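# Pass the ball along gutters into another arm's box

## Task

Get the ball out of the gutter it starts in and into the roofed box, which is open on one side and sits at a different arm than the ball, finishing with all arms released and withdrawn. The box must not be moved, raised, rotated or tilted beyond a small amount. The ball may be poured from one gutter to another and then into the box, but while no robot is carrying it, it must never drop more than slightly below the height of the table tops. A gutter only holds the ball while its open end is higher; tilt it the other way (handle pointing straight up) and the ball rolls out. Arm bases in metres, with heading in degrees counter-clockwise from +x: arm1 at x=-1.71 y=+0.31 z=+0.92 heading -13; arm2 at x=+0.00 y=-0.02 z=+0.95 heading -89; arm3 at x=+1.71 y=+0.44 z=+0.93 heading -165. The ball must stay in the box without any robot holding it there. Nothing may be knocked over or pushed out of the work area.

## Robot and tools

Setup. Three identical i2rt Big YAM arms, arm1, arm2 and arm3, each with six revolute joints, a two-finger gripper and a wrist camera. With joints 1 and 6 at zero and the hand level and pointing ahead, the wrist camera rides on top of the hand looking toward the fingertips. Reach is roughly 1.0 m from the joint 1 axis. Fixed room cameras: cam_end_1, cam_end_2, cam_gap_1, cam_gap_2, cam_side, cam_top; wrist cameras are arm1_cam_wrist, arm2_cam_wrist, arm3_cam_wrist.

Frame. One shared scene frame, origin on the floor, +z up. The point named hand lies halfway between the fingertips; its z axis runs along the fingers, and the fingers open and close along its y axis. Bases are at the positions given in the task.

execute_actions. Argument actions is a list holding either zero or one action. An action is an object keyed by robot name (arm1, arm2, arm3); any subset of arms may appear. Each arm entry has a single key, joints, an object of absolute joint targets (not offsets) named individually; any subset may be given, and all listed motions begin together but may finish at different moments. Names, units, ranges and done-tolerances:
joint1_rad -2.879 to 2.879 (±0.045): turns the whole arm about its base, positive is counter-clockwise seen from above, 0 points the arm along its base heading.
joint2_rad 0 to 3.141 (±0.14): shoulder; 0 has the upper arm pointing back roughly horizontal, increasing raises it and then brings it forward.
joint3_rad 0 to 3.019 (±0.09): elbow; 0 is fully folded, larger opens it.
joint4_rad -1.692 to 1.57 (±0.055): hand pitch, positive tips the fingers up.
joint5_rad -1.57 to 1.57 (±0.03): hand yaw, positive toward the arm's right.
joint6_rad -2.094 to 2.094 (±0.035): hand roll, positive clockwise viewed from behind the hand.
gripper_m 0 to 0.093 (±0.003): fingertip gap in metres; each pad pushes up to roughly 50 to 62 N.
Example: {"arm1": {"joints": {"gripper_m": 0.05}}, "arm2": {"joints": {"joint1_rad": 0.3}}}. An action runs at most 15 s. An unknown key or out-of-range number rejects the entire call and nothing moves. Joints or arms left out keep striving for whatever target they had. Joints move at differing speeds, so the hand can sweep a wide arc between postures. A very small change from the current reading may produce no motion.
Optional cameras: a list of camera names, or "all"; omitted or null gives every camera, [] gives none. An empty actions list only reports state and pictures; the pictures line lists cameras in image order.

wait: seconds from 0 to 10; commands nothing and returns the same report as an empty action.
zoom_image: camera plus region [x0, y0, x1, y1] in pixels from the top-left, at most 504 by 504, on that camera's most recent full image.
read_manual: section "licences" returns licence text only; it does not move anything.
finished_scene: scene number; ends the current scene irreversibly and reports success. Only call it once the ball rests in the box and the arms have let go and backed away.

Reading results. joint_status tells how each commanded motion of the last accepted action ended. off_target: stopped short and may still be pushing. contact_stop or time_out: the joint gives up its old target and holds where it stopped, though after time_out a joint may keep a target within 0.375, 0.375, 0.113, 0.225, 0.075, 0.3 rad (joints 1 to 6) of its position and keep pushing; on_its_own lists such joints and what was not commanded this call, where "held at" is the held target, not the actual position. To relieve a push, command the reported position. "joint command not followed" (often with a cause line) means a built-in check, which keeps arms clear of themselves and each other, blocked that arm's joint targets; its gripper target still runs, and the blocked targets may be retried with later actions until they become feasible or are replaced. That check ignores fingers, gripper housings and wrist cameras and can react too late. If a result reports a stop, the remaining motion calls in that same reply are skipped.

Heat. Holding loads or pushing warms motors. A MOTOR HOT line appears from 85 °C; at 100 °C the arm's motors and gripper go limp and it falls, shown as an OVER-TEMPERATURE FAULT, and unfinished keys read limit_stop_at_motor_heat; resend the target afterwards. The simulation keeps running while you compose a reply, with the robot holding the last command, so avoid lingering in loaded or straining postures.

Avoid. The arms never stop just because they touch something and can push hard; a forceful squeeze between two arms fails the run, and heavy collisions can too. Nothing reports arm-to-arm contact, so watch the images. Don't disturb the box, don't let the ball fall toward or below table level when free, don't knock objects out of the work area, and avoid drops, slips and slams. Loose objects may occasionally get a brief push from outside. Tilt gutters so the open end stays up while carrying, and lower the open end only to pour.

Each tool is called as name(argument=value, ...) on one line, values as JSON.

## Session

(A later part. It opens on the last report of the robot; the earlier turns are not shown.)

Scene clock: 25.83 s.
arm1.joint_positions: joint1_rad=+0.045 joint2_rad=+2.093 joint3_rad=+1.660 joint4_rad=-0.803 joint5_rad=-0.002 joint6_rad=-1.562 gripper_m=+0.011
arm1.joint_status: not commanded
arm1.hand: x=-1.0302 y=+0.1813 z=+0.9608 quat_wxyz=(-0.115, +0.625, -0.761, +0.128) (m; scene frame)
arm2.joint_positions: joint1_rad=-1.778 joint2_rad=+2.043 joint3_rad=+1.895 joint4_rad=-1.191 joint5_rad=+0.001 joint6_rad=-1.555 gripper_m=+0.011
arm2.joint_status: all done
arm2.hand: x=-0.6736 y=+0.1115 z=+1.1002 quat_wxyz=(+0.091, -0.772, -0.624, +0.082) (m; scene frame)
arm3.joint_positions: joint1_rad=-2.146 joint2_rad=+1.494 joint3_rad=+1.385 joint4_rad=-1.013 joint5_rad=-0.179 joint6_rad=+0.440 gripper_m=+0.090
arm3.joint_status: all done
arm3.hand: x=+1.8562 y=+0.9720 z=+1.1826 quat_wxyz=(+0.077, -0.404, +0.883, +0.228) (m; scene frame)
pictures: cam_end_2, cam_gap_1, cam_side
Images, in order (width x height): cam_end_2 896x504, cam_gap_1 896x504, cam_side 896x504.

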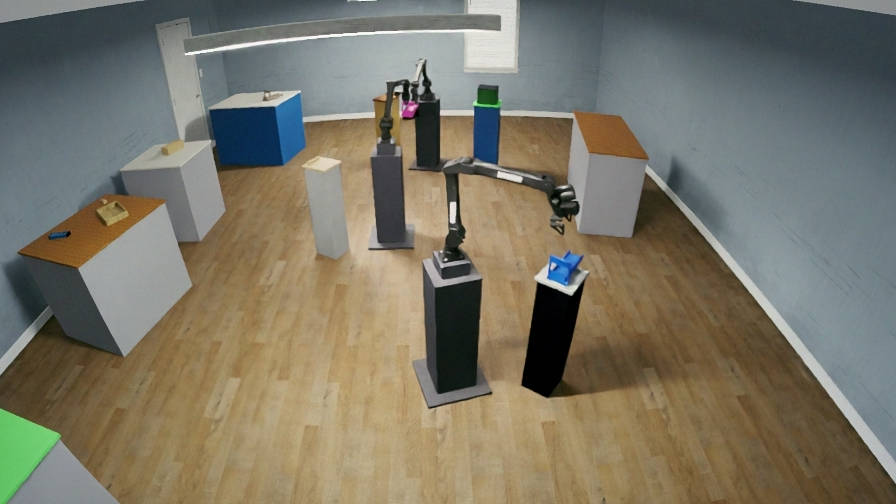

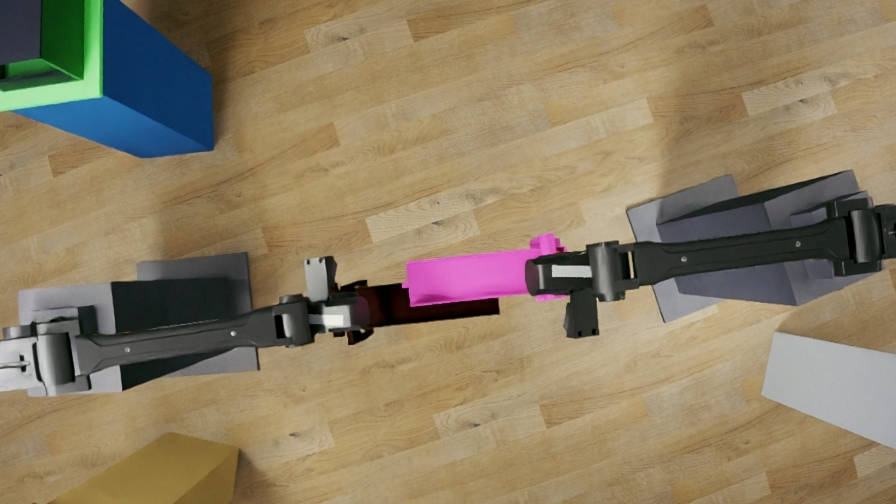

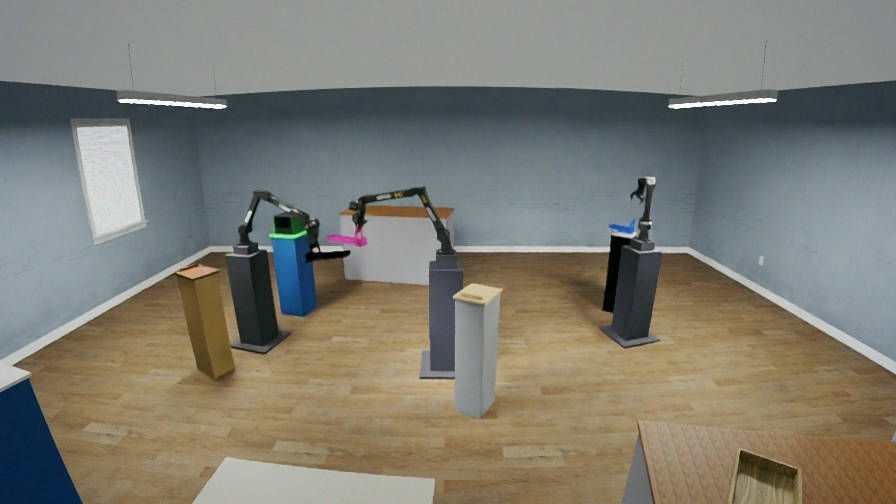

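Offset ~.04 toward +y; correct both.

execute_actions(actions=[{"arm1":{"joints":{"joint1_rad":0.07}},"arm2":{"joints":{"joint1_rad":-1.75}}}], cameras=["cam_gap_1"])

Scene clock: 26.63 s.
arm1.joint_positions: joint1_rad=+0.058 joint2_rad=+2.093 joint3_rad=+1.660 joint4_rad=-0.803 joint5_rad=-0.002 joint6_rad=-1.562 gripper_m=+0.011
arm1.joint_status: all done
arm1.hand: x=-1.0287 y=+0.1900 z=+0.9609 quat_wxyz=(-0.116, +0.630, -0.757, +0.128) (m; scene frame)
arm2.joint_positions: joint1_rad=-1.753 joint2_rad=+2.043 joint3_rad=+1.895 joint4_rad=-1.191 joint5_rad=+0.001 joint6_rad=-1.555 gripper_m=+0.011
arm2.joint_status: all done
arm2.hand: x=-0.6767 y=+0.0946 z=+1.1003 quat_wxyz=(+0.090, -0.764, -0.633, +0.083) (m; scene frame)
arm3.joint_positions: joint1_rad=-2.146 joint2_rad=+1.494 joint3_rad=+1.385 joint4_rad=-1.013 joint5_rad=-0.179 joint6_rad=+0.440 gripper_m=+0.090
arm3.joint_status: not commanded
arm3.hand: x=+1.8562 y=+0.9720 z=+1.1826 quat_wxyz=(+0.077, -0.404, +0.883, +0.228) (m; scene frame)
pictures: cam_gap_1
Images, in order (width x height): cam_gap_1 896x504.

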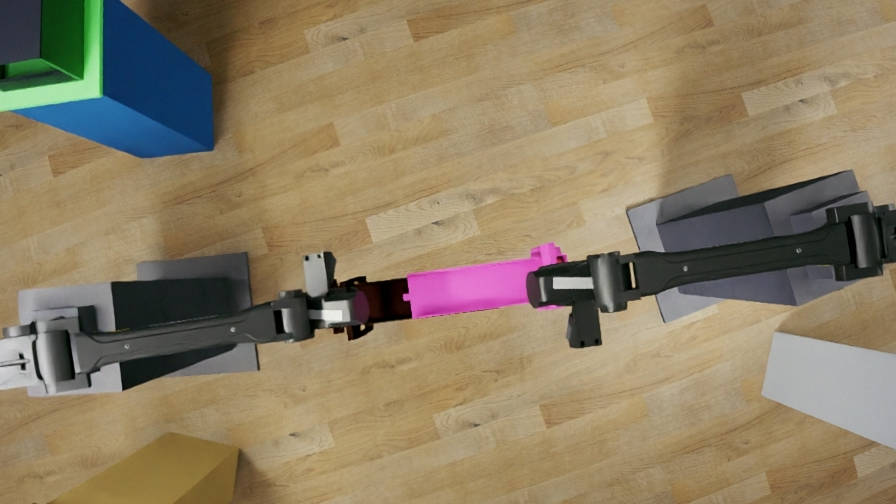

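execute_actions(actions=[{"arm2":{"joints":{"joint4_rad":-1.45}}}], cameras=[])

wait(seconds=1.5)

Scene clock: 27.63 s.
arm1.joint_positions: joint1_rad=+0.058 joint2_rad=+2.093 joint3_rad=+1.660 joint4_rad=-0.803 joint5_rad=-0.002 joint6_rad=-1.562 gripper_m=+0.011
arm1.joint_status: not commanded
arm1.hand: x=-1.0287 y=+0.1900 z=+0.9609 quat_wxyz=(-0.116, +0.630, -0.757, +0.128) (m; scene frame)
arm2.joint_positions: joint1_rad=-1.753 joint2_rad=+2.043 joint3_rad=+1.895 joint4_rad=-1.437 joint5_rad=+0.001 joint6_rad=-1.555 gripper_m=+0.011
arm2.joint_status: all done
arm2.hand: x=-0.6177 y=+0.0844 z=+1.0930 quat_wxyz=(-0.003, -0.770, -0.639, +0.003) (m; scene frame)
arm3.joint_positions: joint1_rad=-2.146 joint2_rad=+1.494 joint3_rad=+1.385 joint4_rad=-1.013 joint5_rad=-0.179 joint6_rad=+0.440 gripper_m=+0.090
arm3.joint_status: not commanded
arm3.hand: x=+1.8562 y=+0.9720 z=+1.1826 quat_wxyz=(+0.077, -0.404, +0.883, +0.228) (m; scene frame)
pictures: none
No camera images: the call's "cameras" was empty. Leave "cameras" out to get every camera's image.

Scene clock: 29.13 s.
arm1.joint_positions: joint1_rad=+0.058 joint2_rad=+2.093 joint3_rad=+1.660 joint4_rad=-0.804 joint5_rad=+0.000 joint6_rad=-1.564 gripper_m=+0.011
arm1.joint_status: not commanded
arm1.hand: x=-1.0288 y=+0.1900 z=+0.9608 quat_wxyz=(-0.115, +0.631, -0.757, +0.128) (m; scene frame)
arm2.joint_positions: joint1_rad=-1.753 joint2_rad=+2.043 joint3_rad=+1.895 joint4_rad=-1.438 joint5_rad=+0.001 joint6_rad=-1.555 gripper_m=+0.011
arm2.joint_status: all done
arm2.hand: x=-0.6175 y=+0.0844 z=+1.0930 quat_wxyz=(-0.004, -0.770, -0.639, +0.003) (m; scene frame)
arm3.joint_positions: joint1_rad=-2.146 joint2_rad=+1.494 joint3_rad=+1.385 joint4_rad=-1.013 joint5_rad=-0.179 joint6_rad=+0.440 gripper_m=+0.090
arm3.joint_status: not commanded
arm3.hand: x=+1.8562 y=+0.9720 z=+1.1826 quat_wxyz=(+0.077, -0.404, +0.883, +0.228) (m; scene frame)
wait: 1.50 s; at rest by 0.83 s
pictures: arm1_cam_wrist, arm2_cam_wrist, arm3_cam_wrist, cam_end_1, cam_end_2, cam_gap_1, cam_gap_2, cam_side, cam_top
Images, in order (width x height): arm1_cam_wrist 616x616, arm2_cam_wrist 616x616, arm3_cam_wrist 616x616, cam_end_1 896x504, cam_end_2 896x504, cam_gap_1 896x504, cam_gap_2 896x504, cam_side 896x504, cam_top 896x504.

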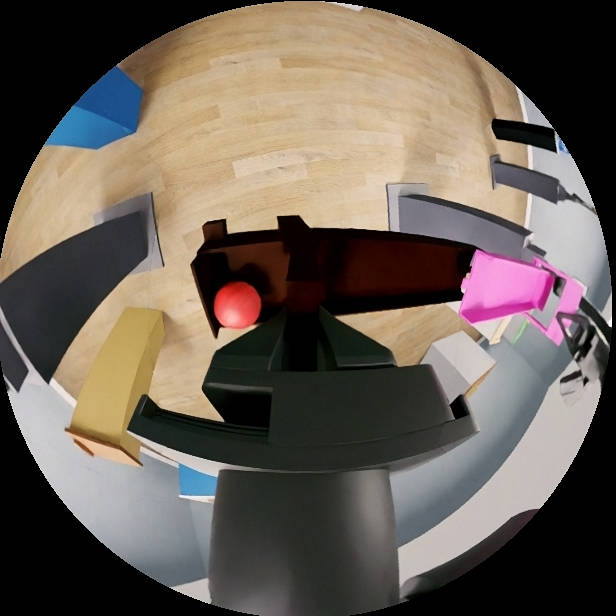

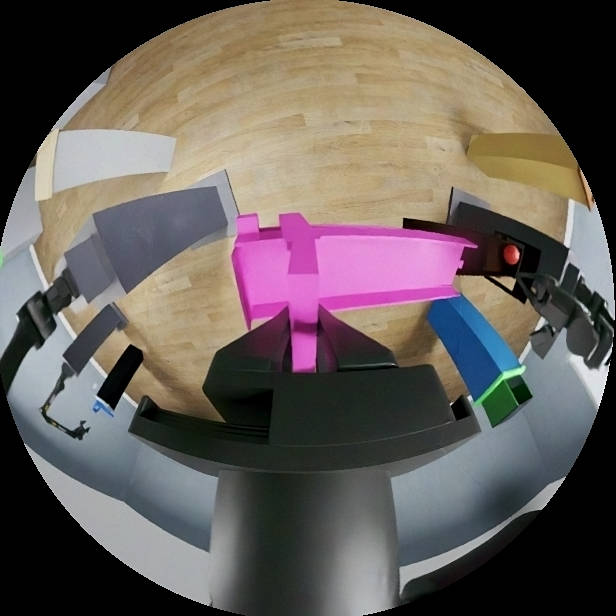

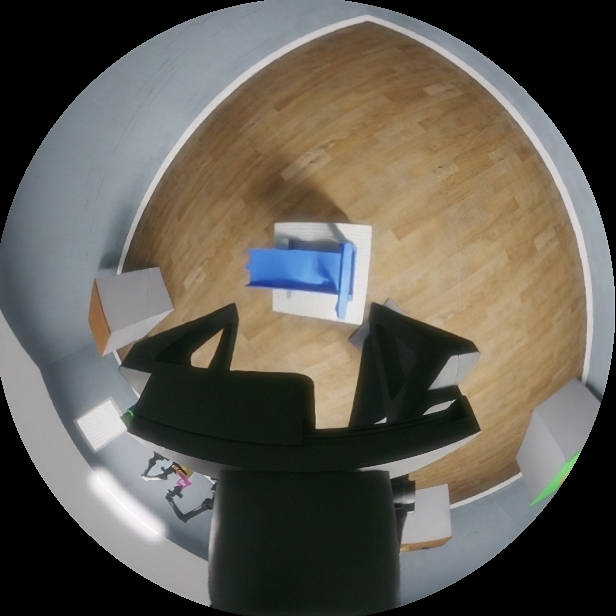

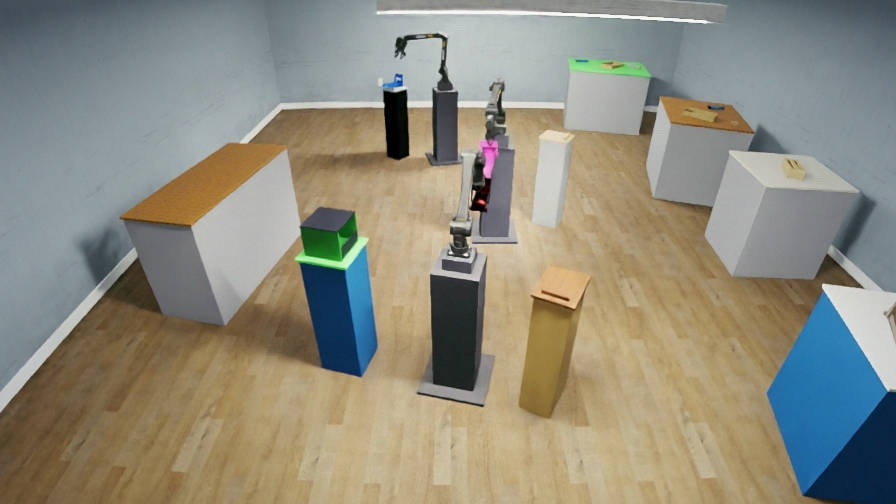

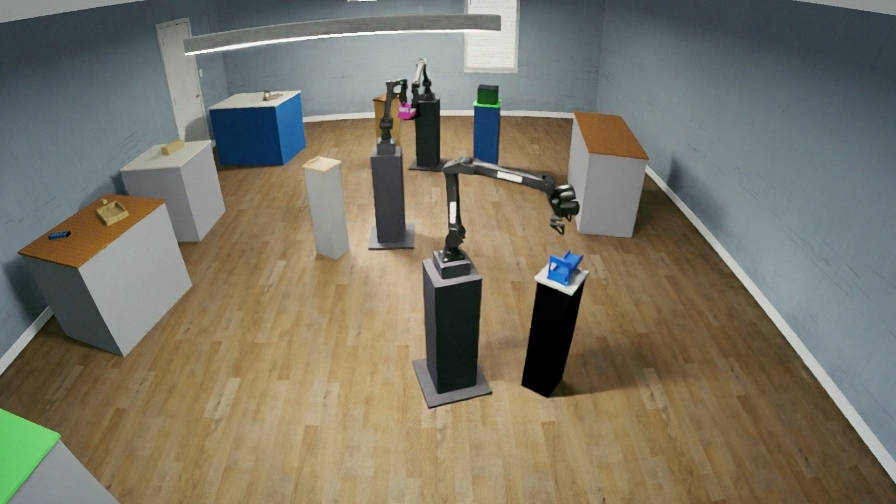

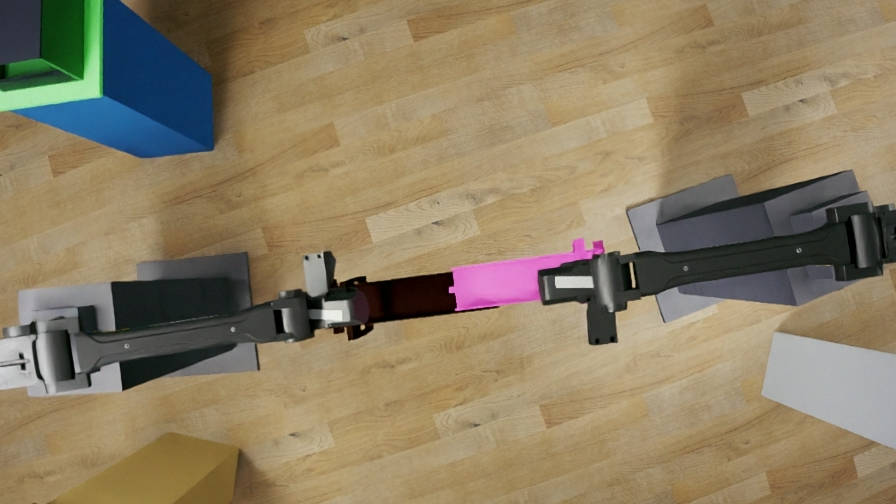

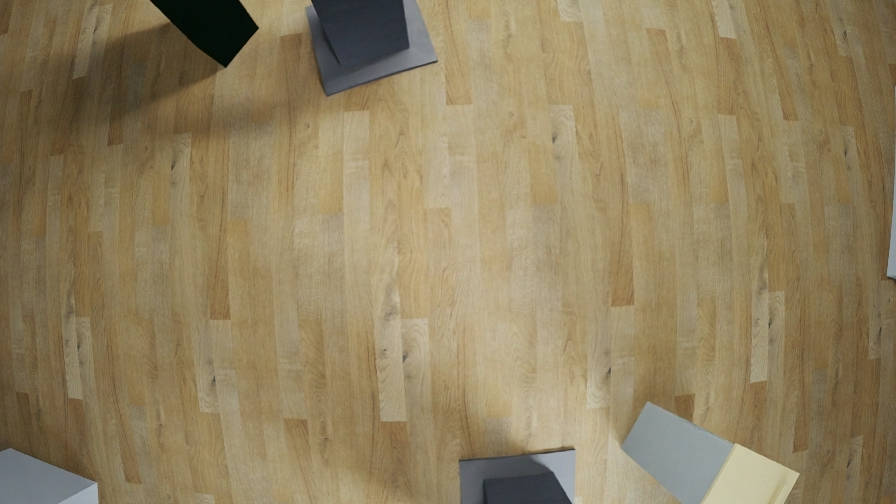

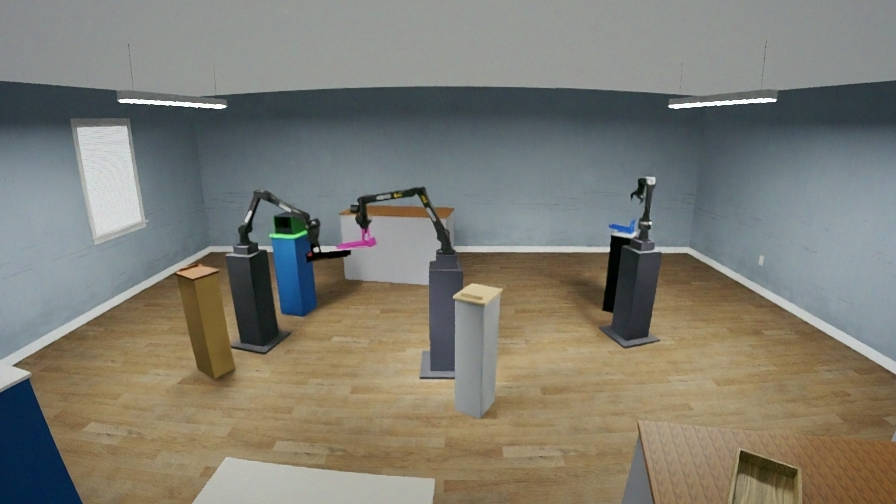

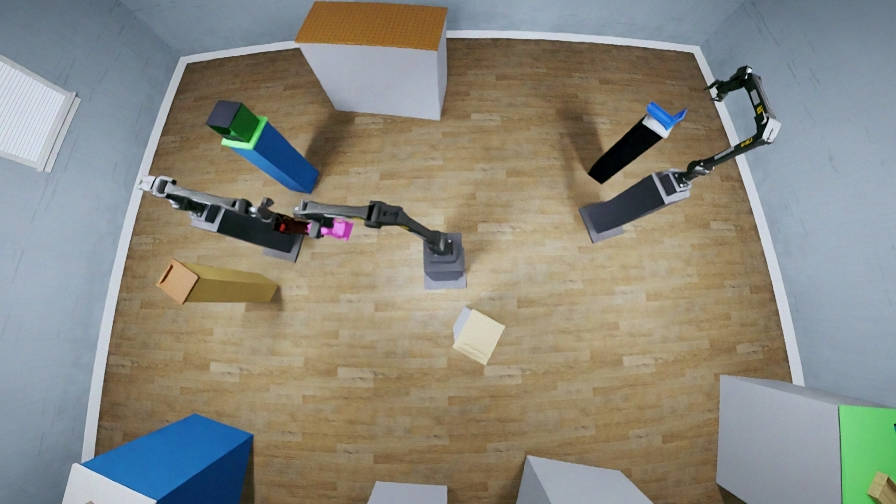

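execute_actions(actions=[{"arm2":{"joints":{"joint1_rad":0.546,"joint2_rad":1.65,"joint3_rad":1.4,"joint4_rad":-1.25,"joint5_rad":0.18,"joint6_rad":-0.49}},"arm1":{"joints":{"joint2_rad":0.57,"joint3_rad":0.69,"joint4_rad":-0.5}}}], cameras=[])

execute_actions(actions=[{"arm2":{"joints":{"joint2_rad":1.83,"joint3_rad":1.31,"joint4_rad":-0.93}},"arm1":{"joints":{"joint1_rad":1.49,"joint4_rad":-0.9}}}], cameras=[])

execute_actions(actions=[{"arm2":{"joints":{"gripper_m":0.09}},"arm1":{"joints":{"joint4_rad":-1.4}}}], cameras=["arm1_cam_wrist","cam_end_1","cam_gap_1"])

Scene clock: 31.60 s.
arm1.joint_positions: joint1_rad=+0.058 joint2_rad=+0.575 joint3_rad=+0.679 joint4_rad=-0.529 joint5_rad=+0.000 joint6_rad=-1.564 gripper_m=+0.011
arm1.joint_status: all done
arm1.hand: x=-1.3797 y=+0.2477 z=+1.2561 quat_wxyz=(-0.357, +0.535, -0.644, +0.414) (m; scene frame)
arm2.joint_positions: joint1_rad=+0.554 joint2_rad=+1.682 joint3_rad=+1.397 joint4_rad=-1.256 joint5_rad=+0.174 joint6_rad=-0.507 gripper_m=+0.011
arm2.joint_status: all done
arm2.hand: x=+0.2474 y=-0.4650 z=+1.0988 quat_wxyz=(+0.055, -0.247, -0.964, +0.079) (m; scene frame)
arm3.joint_positions: joint1_rad=-2.146 joint2_rad=+1.494 joint3_rad=+1.385 joint4_rad=-1.013 joint5_rad=-0.179 joint6_rad=+0.440 gripper_m=+0.090
arm3.joint_status: not commanded
arm3.hand: x=+1.8562 y=+0.9720 z=+1.1826 quat_wxyz=(+0.077, -0.404, +0.883, +0.228) (m; scene frame)
pictures: none
No camera images: the call's "cameras" was empty. Leave "cameras" out to get every camera's image.

Scene clock: 33.37 s.
arm1.joint_positions: joint1_rad=+1.480 joint2_rad=+0.576 joint3_rad=+0.679 joint4_rad=-0.895 joint5_rad=-0.002 joint6_rad=-1.564 gripper_m=+0.011
arm1.joint_status: all done
arm1.hand: x=-1.6258 y=+0.5867 z=+1.1821 quat_wxyz=(-0.380, +0.911, -0.148, +0.064) (m; scene frame)
arm2.joint_positions: joint1_rad=+0.555 joint2_rad=+1.848 joint3_rad=+1.304 joint4_rad=-0.949 joint5_rad=+0.178 joint6_rad=-0.494 gripper_m=+0.011
arm2.joint_status: all done
arm2.hand: x=+0.2627 y=-0.4925 z=+0.9858 quat_wxyz=(+0.038, -0.254, -0.962, +0.097) (m; scene frame)
arm3.joint_positions: joint1_rad=-2.146 joint2_rad=+1.494 joint3_rad=+1.385 joint4_rad=-1.013 joint5_rad=-0.179 joint6_rad=+0.440 gripper_m=+0.090
arm3.joint_status: not commanded
arm3.hand: x=+1.8562 y=+0.9720 z=+1.1826 quat_wxyz=(+0.077, -0.404, +0.883, +0.228) (m; scene frame)
pictures: none
No camera images: the call's "cameras" was empty. Leave "cameras" out to get every camera's image.

Scene clock: 34.57 s.
arm1.joint_positions: joint1_rad=+1.480 joint2_rad=+0.576 joint3_rad=+0.679 joint4_rad=-1.390 joint5_rad=-0.002 joint6_rad=-1.564 gripper_m=+0.011
arm1.joint_status: all done
arm1.hand: x=-1.6576 y=+0.4885 z=+1.1198 quat_wxyz=(-0.145, +0.976, -0.160, +0.027) (m; scene frame)
arm2.joint_positions: joint1_rad=+0.555 joint2_rad=+1.848 joint3_rad=+1.304 joint4_rad=-0.949 joint5_rad=+0.178 joint6_rad=-0.494 gripper_m=+0.090
arm2.joint_status: all done
arm2.hand: x=+0.2627 y=-0.4925 z=+0.9858 quat_wxyz=(+0.038, -0.254, -0.962, +0.097) (m; scene frame)
arm3.joint_positions: joint1_rad=-2.146 joint2_rad=+1.494 joint3_rad=+1.385 joint4_rad=-1.013 joint5_rad=-0.179 joint6_rad=+0.440 gripper_m=+0.090
arm3.joint_status: not commanded
arm3.hand: x=+1.8562 y=+0.9720 z=+1.1826 quat_wxyz=(+0.077, -0.404, +0.883, +0.228) (m; scene frame)
pictures: arm1_cam_wrist, cam_end_1, cam_gap_1
Images, in order (width x height): arm1_cam_wrist 616x616, cam_end_1 896x504, cam_gap_1 896x504.

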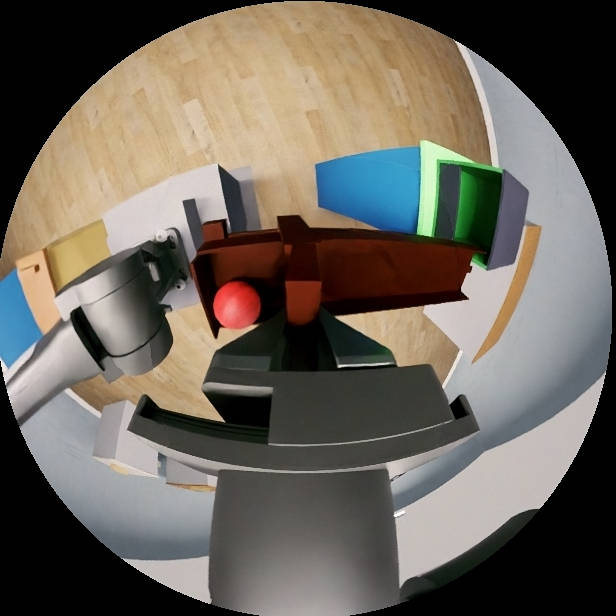

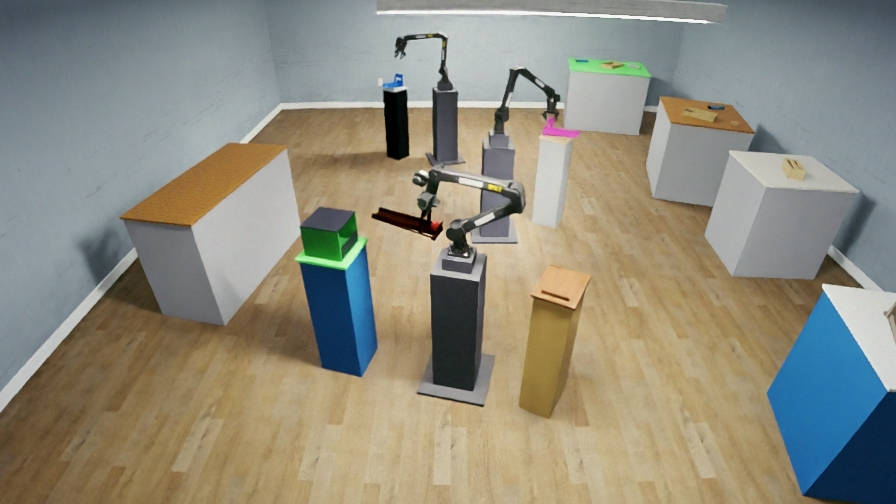

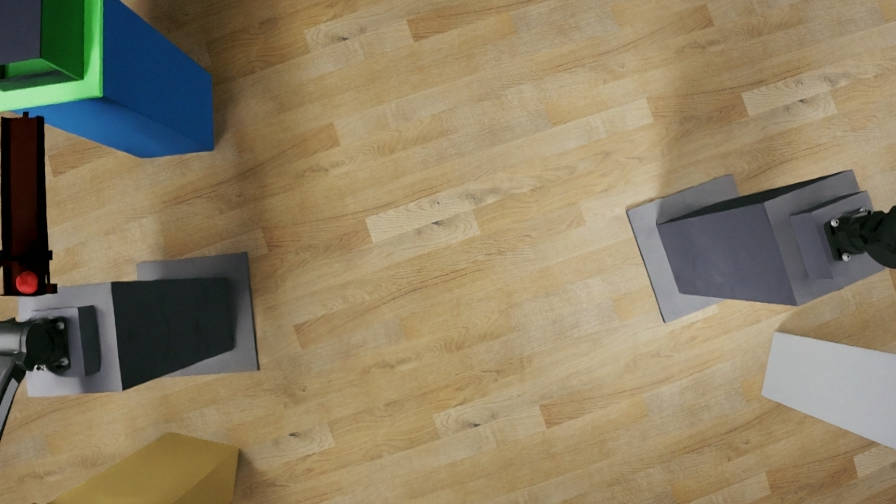

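execute_actions(actions=[{"arm2":{"joints":{"joint2_rad":1.5}},"arm1":{"joints":{"joint1_rad":1.6,"joint2_rad":0.84,"joint3_rad":0.6,"joint4_rad":-1.08}}}], cameras=["arm1_cam_wrist","cam_end_1","cam_gap_1"])

zoom_image(camera="cam_end_1", region=[280, 160, 520, 300])

Scene clock: 36.10 s.
arm1.joint_positions: joint1_rad=+1.590 joint2_rad=+0.855 joint3_rad=+0.589 joint4_rad=-1.102 joint5_rad=-0.001 joint6_rad=-1.564 gripper_m=+0.011
arm1.joint_status: all done
arm1.hand: x=-1.6655 y=+0.5462 z=+1.0428 quat_wxyz=(-0.106, +0.988, -0.107, +0.016) (m; scene frame)
arm2.joint_positions: joint1_rad=+0.555 joint2_rad=+1.497 joint3_rad=+1.304 joint4_rad=-0.949 joint5_rad=+0.178 joint6_rad=-0.494 gripper_m=+0.090
arm2.joint_status: all done
arm2.hand: x=+0.2660 y=-0.4920 z=+1.1684 quat_wxyz=(-0.090, -0.262, -0.937, +0.214) (m; scene frame)
arm3.joint_positions: joint1_rad=-2.146 joint2_rad=+1.494 joint3_rad=+1.385 joint4_rad=-1.013 joint5_rad=-0.179 joint6_rad=+0.440 gripper_m=+0.090
arm3.joint_status: not commanded
arm3.hand: x=+1.8562 y=+0.9720 z=+1.1826 quat_wxyz=(+0.077, -0.404, +0.883, +0.228) (m; scene frame)
pictures: arm1_cam_wrist, cam_end_1, cam_gap_1
Images, in order (width x height): arm1_cam_wrist 616x616, cam_end_1 896x504, cam_gap_1 896x504.

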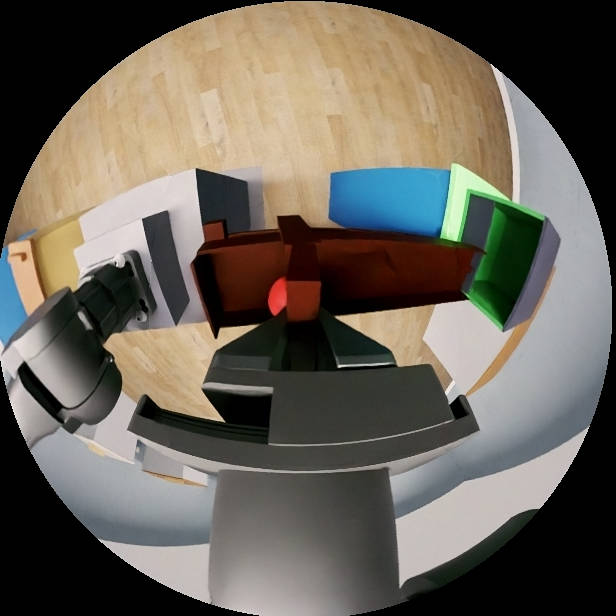

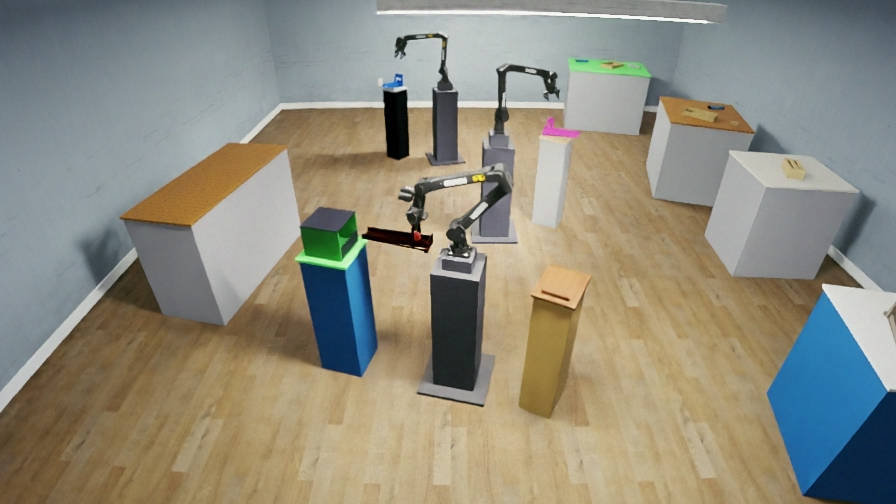

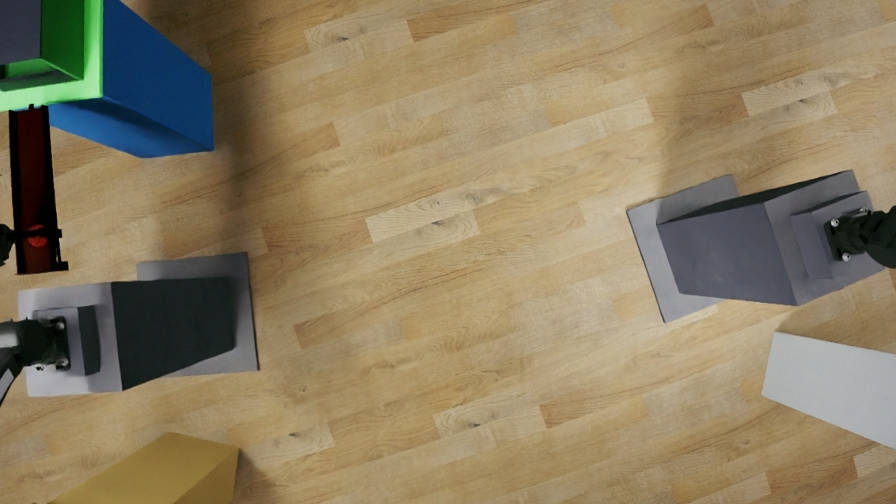

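Region (280, 160, 520, 300) of cam_end_1's 896x504 image, scaled by 2.100, with more detail than that image has; it fills the top 294 rows of this view, and the rest is white.

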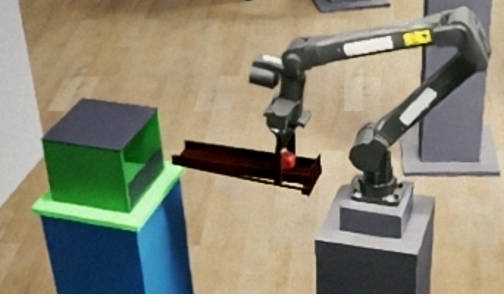

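execute_actions(actions=[{"arm1":{"joints":{"joint1_rad":1.67,"joint2_rad":1.33,"joint3_rad":1.0,"joint4_rad":-0.97}}}], cameras=["arm1_cam_wrist","cam_end_1"])

zoom_image(camera="cam_end_1", region=[280, 160, 520, 300])

Scene clock: 37.50 s.
arm1.joint_positions: joint1_rad=+1.660 joint2_rad=+1.339 joint3_rad=+0.956 joint4_rad=-0.978 joint5_rad=-0.001 joint6_rad=-1.565 gripper_m=+0.011
arm1.joint_status: all done
arm1.hand: x=-1.6595 y=+0.7111 z=+1.0560 quat_wxyz=(-0.109, +0.991, -0.072, +0.013) (m; scene frame)
arm2.joint_positions: joint1_rad=+0.555 joint2_rad=+1.497 joint3_rad=+1.304 joint4_rad=-0.949 joint5_rad=+0.178 joint6_rad=-0.494 gripper_m=+0.090
arm2.joint_status: not commanded
arm2.hand: x=+0.2660 y=-0.4920 z=+1.1684 quat_wxyz=(-0.090, -0.262, -0.937, +0.214) (m; scene frame)
arm3.joint_positions: joint1_rad=-2.146 joint2_rad=+1.494 joint3_rad=+1.385 joint4_rad=-1.013 joint5_rad=-0.179 joint6_rad=+0.440 gripper_m=+0.090
arm3.joint_status: not commanded
arm3.hand: x=+1.8562 y=+0.9720 z=+1.1826 quat_wxyz=(+0.077, -0.404, +0.883, +0.228) (m; scene frame)
pictures: arm1_cam_wrist, cam_end_1
Images, in order (width x height): arm1_cam_wrist 616x616, cam_end_1 896x504.

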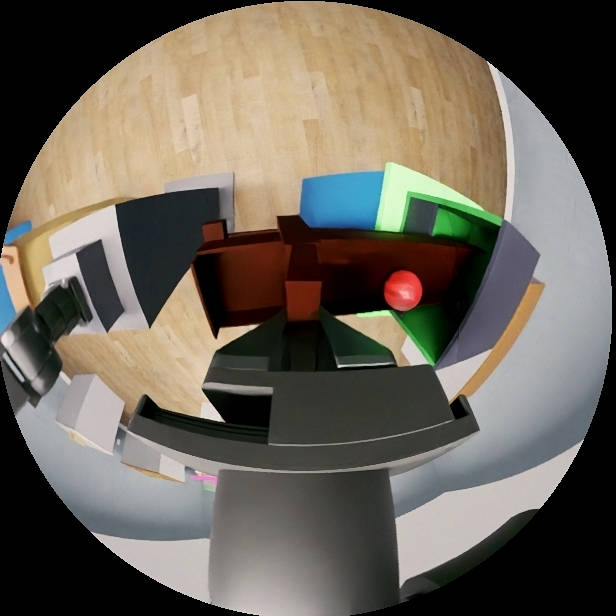

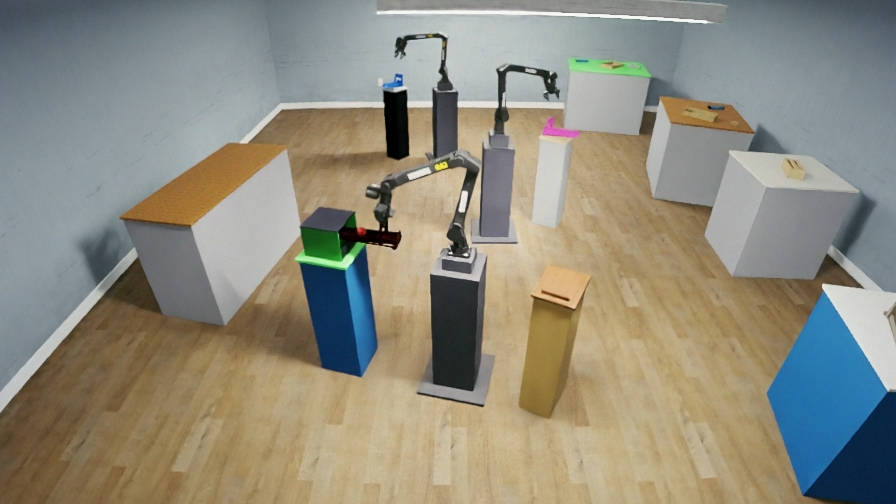

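Region (280, 160, 520, 300) of cam_end_1's 896x504 image, scaled by 2.100, with more detail than that image has; it fills the top 294 rows of this view, and the rest is white.

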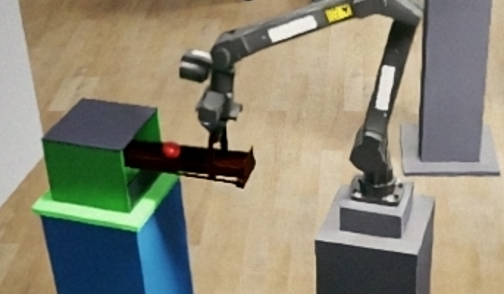

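execute_actions(actions=[{"arm1":{"joints":{"joint4_rad":-1.15}}}], cameras=[])

wait(seconds=2.5)

Scene clock: 38.37 s.
arm1.joint_positions: joint1_rad=+1.660 joint2_rad=+1.338 joint3_rad=+0.956 joint4_rad=-1.124 joint5_rad=+0.000 joint6_rad=-1.566 gripper_m=+0.011
arm1.joint_status: all done
arm1.hand: x=-1.6642 y=+0.6760 z=+1.0511 quat_wxyz=(-0.037, +0.997, -0.072, +0.009) (m; scene frame)
arm2.joint_positions: joint1_rad=+0.555 joint2_rad=+1.497 joint3_rad=+1.304 joint4_rad=-0.949 joint5_rad=+0.178 joint6_rad=-0.494 gripper_m=+0.090
arm2.joint_status: not commanded
arm2.hand: x=+0.2660 y=-0.4920 z=+1.1684 quat_wxyz=(-0.090, -0.262, -0.937, +0.214) (m; scene frame)
arm3.joint_positions: joint1_rad=-2.146 joint2_rad=+1.494 joint3_rad=+1.385 joint4_rad=-1.013 joint5_rad=-0.179 joint6_rad=+0.440 gripper_m=+0.090
arm3.joint_status: not commanded
arm3.hand: x=+1.8562 y=+0.9720 z=+1.1826 quat_wxyz=(+0.077, -0.404, +0.883, +0.228) (m; scene frame)
pictures: none
No camera images: the call's "cameras" was empty. Leave "cameras" out to get every camera's image.

Scene clock: 40.87 s.
arm1.joint_positions: joint1_rad=+1.660 joint2_rad=+1.338 joint3_rad=+0.956 joint4_rad=-1.124 joint5_rad=+0.000 joint6_rad=-1.566 gripper_m=+0.011
arm1.joint_status: all done
arm1.hand: x=-1.6642 y=+0.6760 z=+1.0511 quat_wxyz=(-0.037, +0.997, -0.072, +0.009) (m; scene frame)
arm2.joint_positions: joint1_rad=+0.555 joint2_rad=+1.497 joint3_rad=+1.304 joint4_rad=-0.949 joint5_rad=+0.178 joint6_rad=-0.494 gripper_m=+0.090
arm2.joint_status: not commanded
arm2.hand: x=+0.2660 y=-0.4920 z=+1.1684 quat_wxyz=(-0.090, -0.262, -0.937, +0.214) (m; scene frame)
arm3.joint_positions: joint1_rad=-2.146 joint2_rad=+1.494 joint3_rad=+1.385 joint4_rad=-1.013 joint5_rad=-0.179 joint6_rad=+0.440 gripper_m=+0.090
arm3.joint_status: not commanded
arm3.hand: x=+1.8562 y=+0.9720 z=+1.1826 quat_wxyz=(+0.077, -0.404, +0.883, +0.228) (m; scene frame)
wait: 2.50 s; at rest by 0.27 s
pictures: arm1_cam_wrist, arm2_cam_wrist, arm3_cam_wrist, cam_end_1, cam_end_2, cam_gap_1, cam_gap_2, cam_side, cam_top
Images, in order (width x height): arm1_cam_wrist 616x616, arm2_cam_wrist 616x616, arm3_cam_wrist 616x616, cam_end_1 896x504, cam_end_2 896x504, cam_gap_1 896x504, cam_gap_2 896x504, cam_side 896x504, cam_top 896x504.

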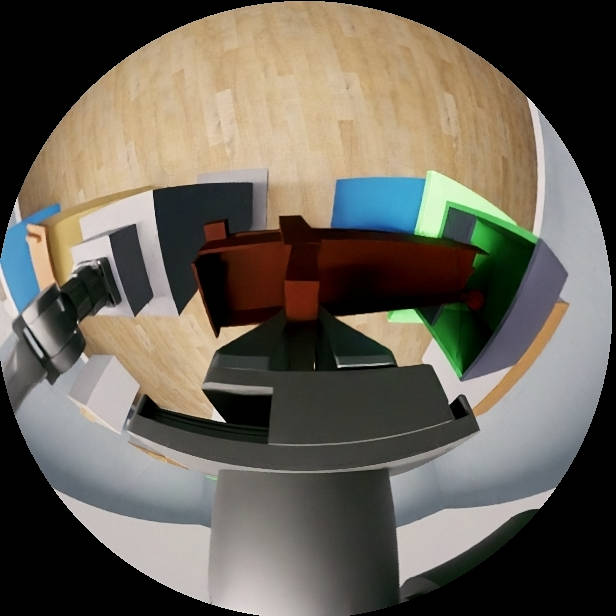

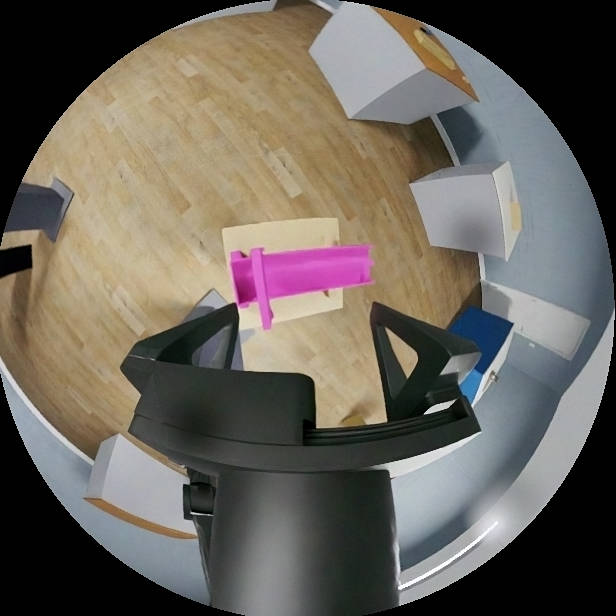

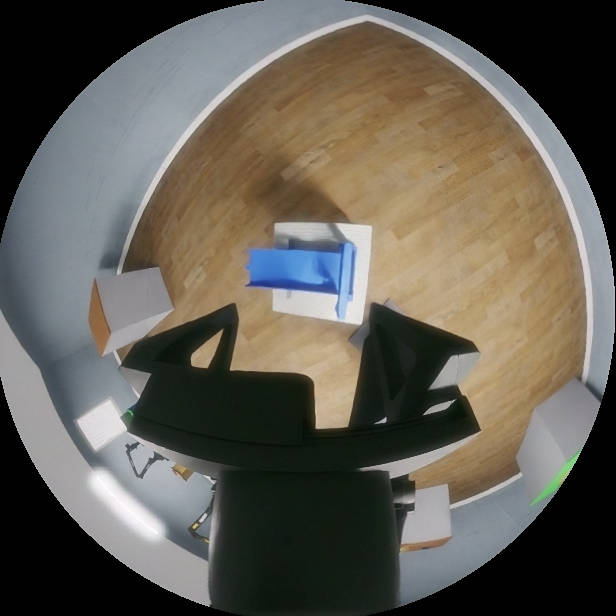

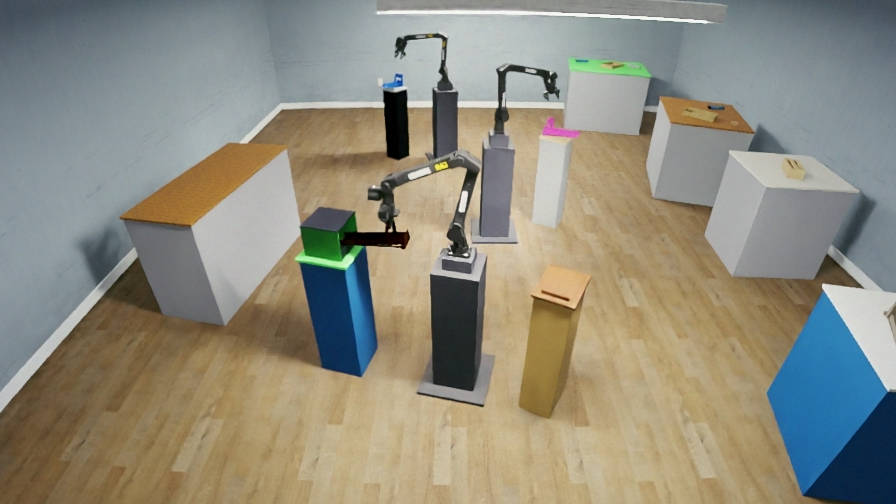

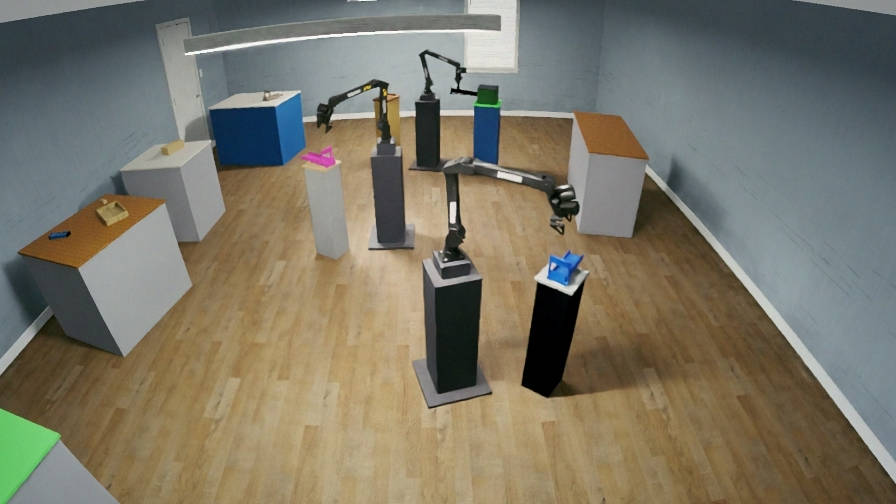

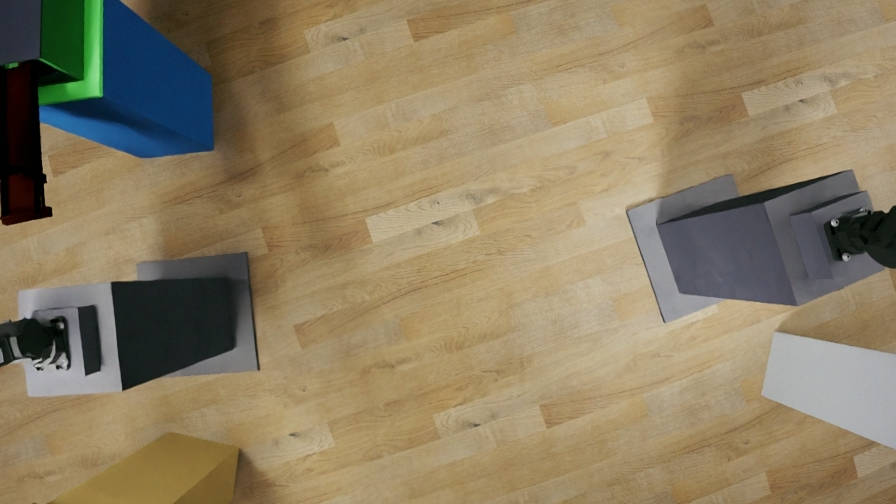

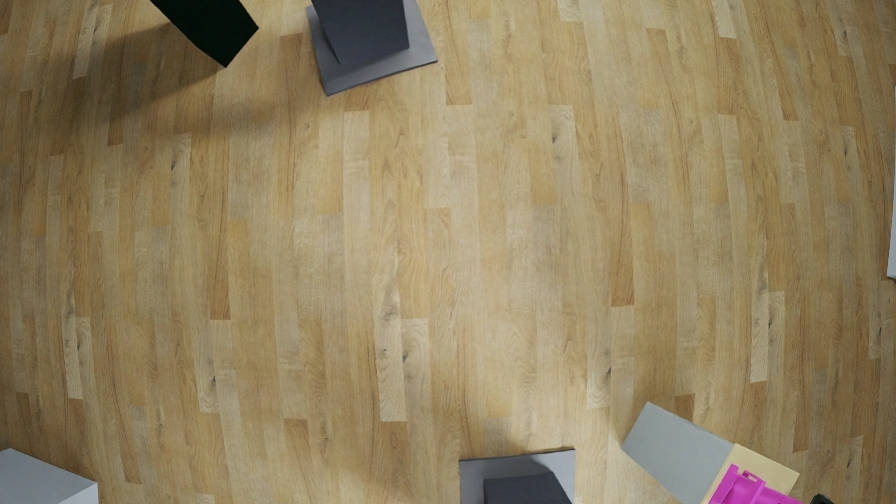

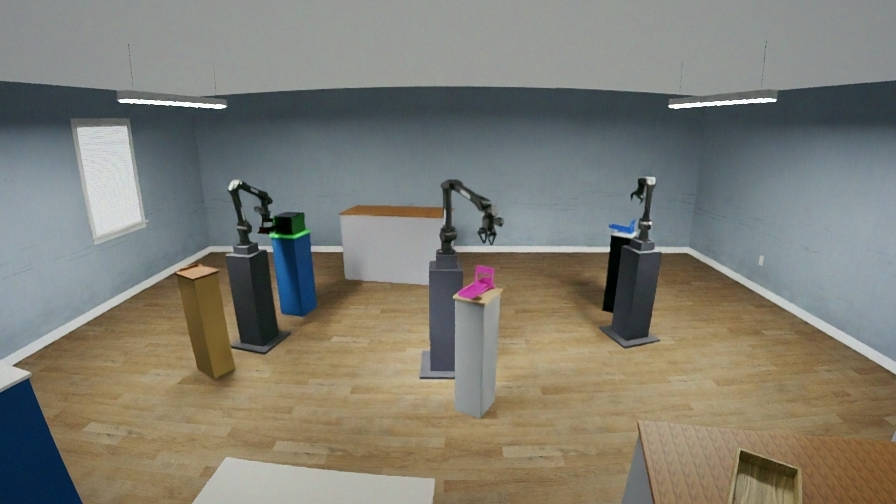

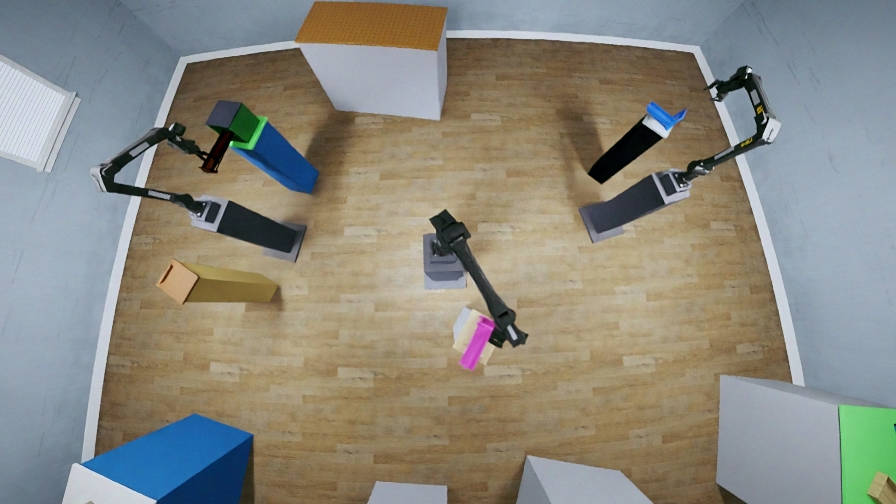

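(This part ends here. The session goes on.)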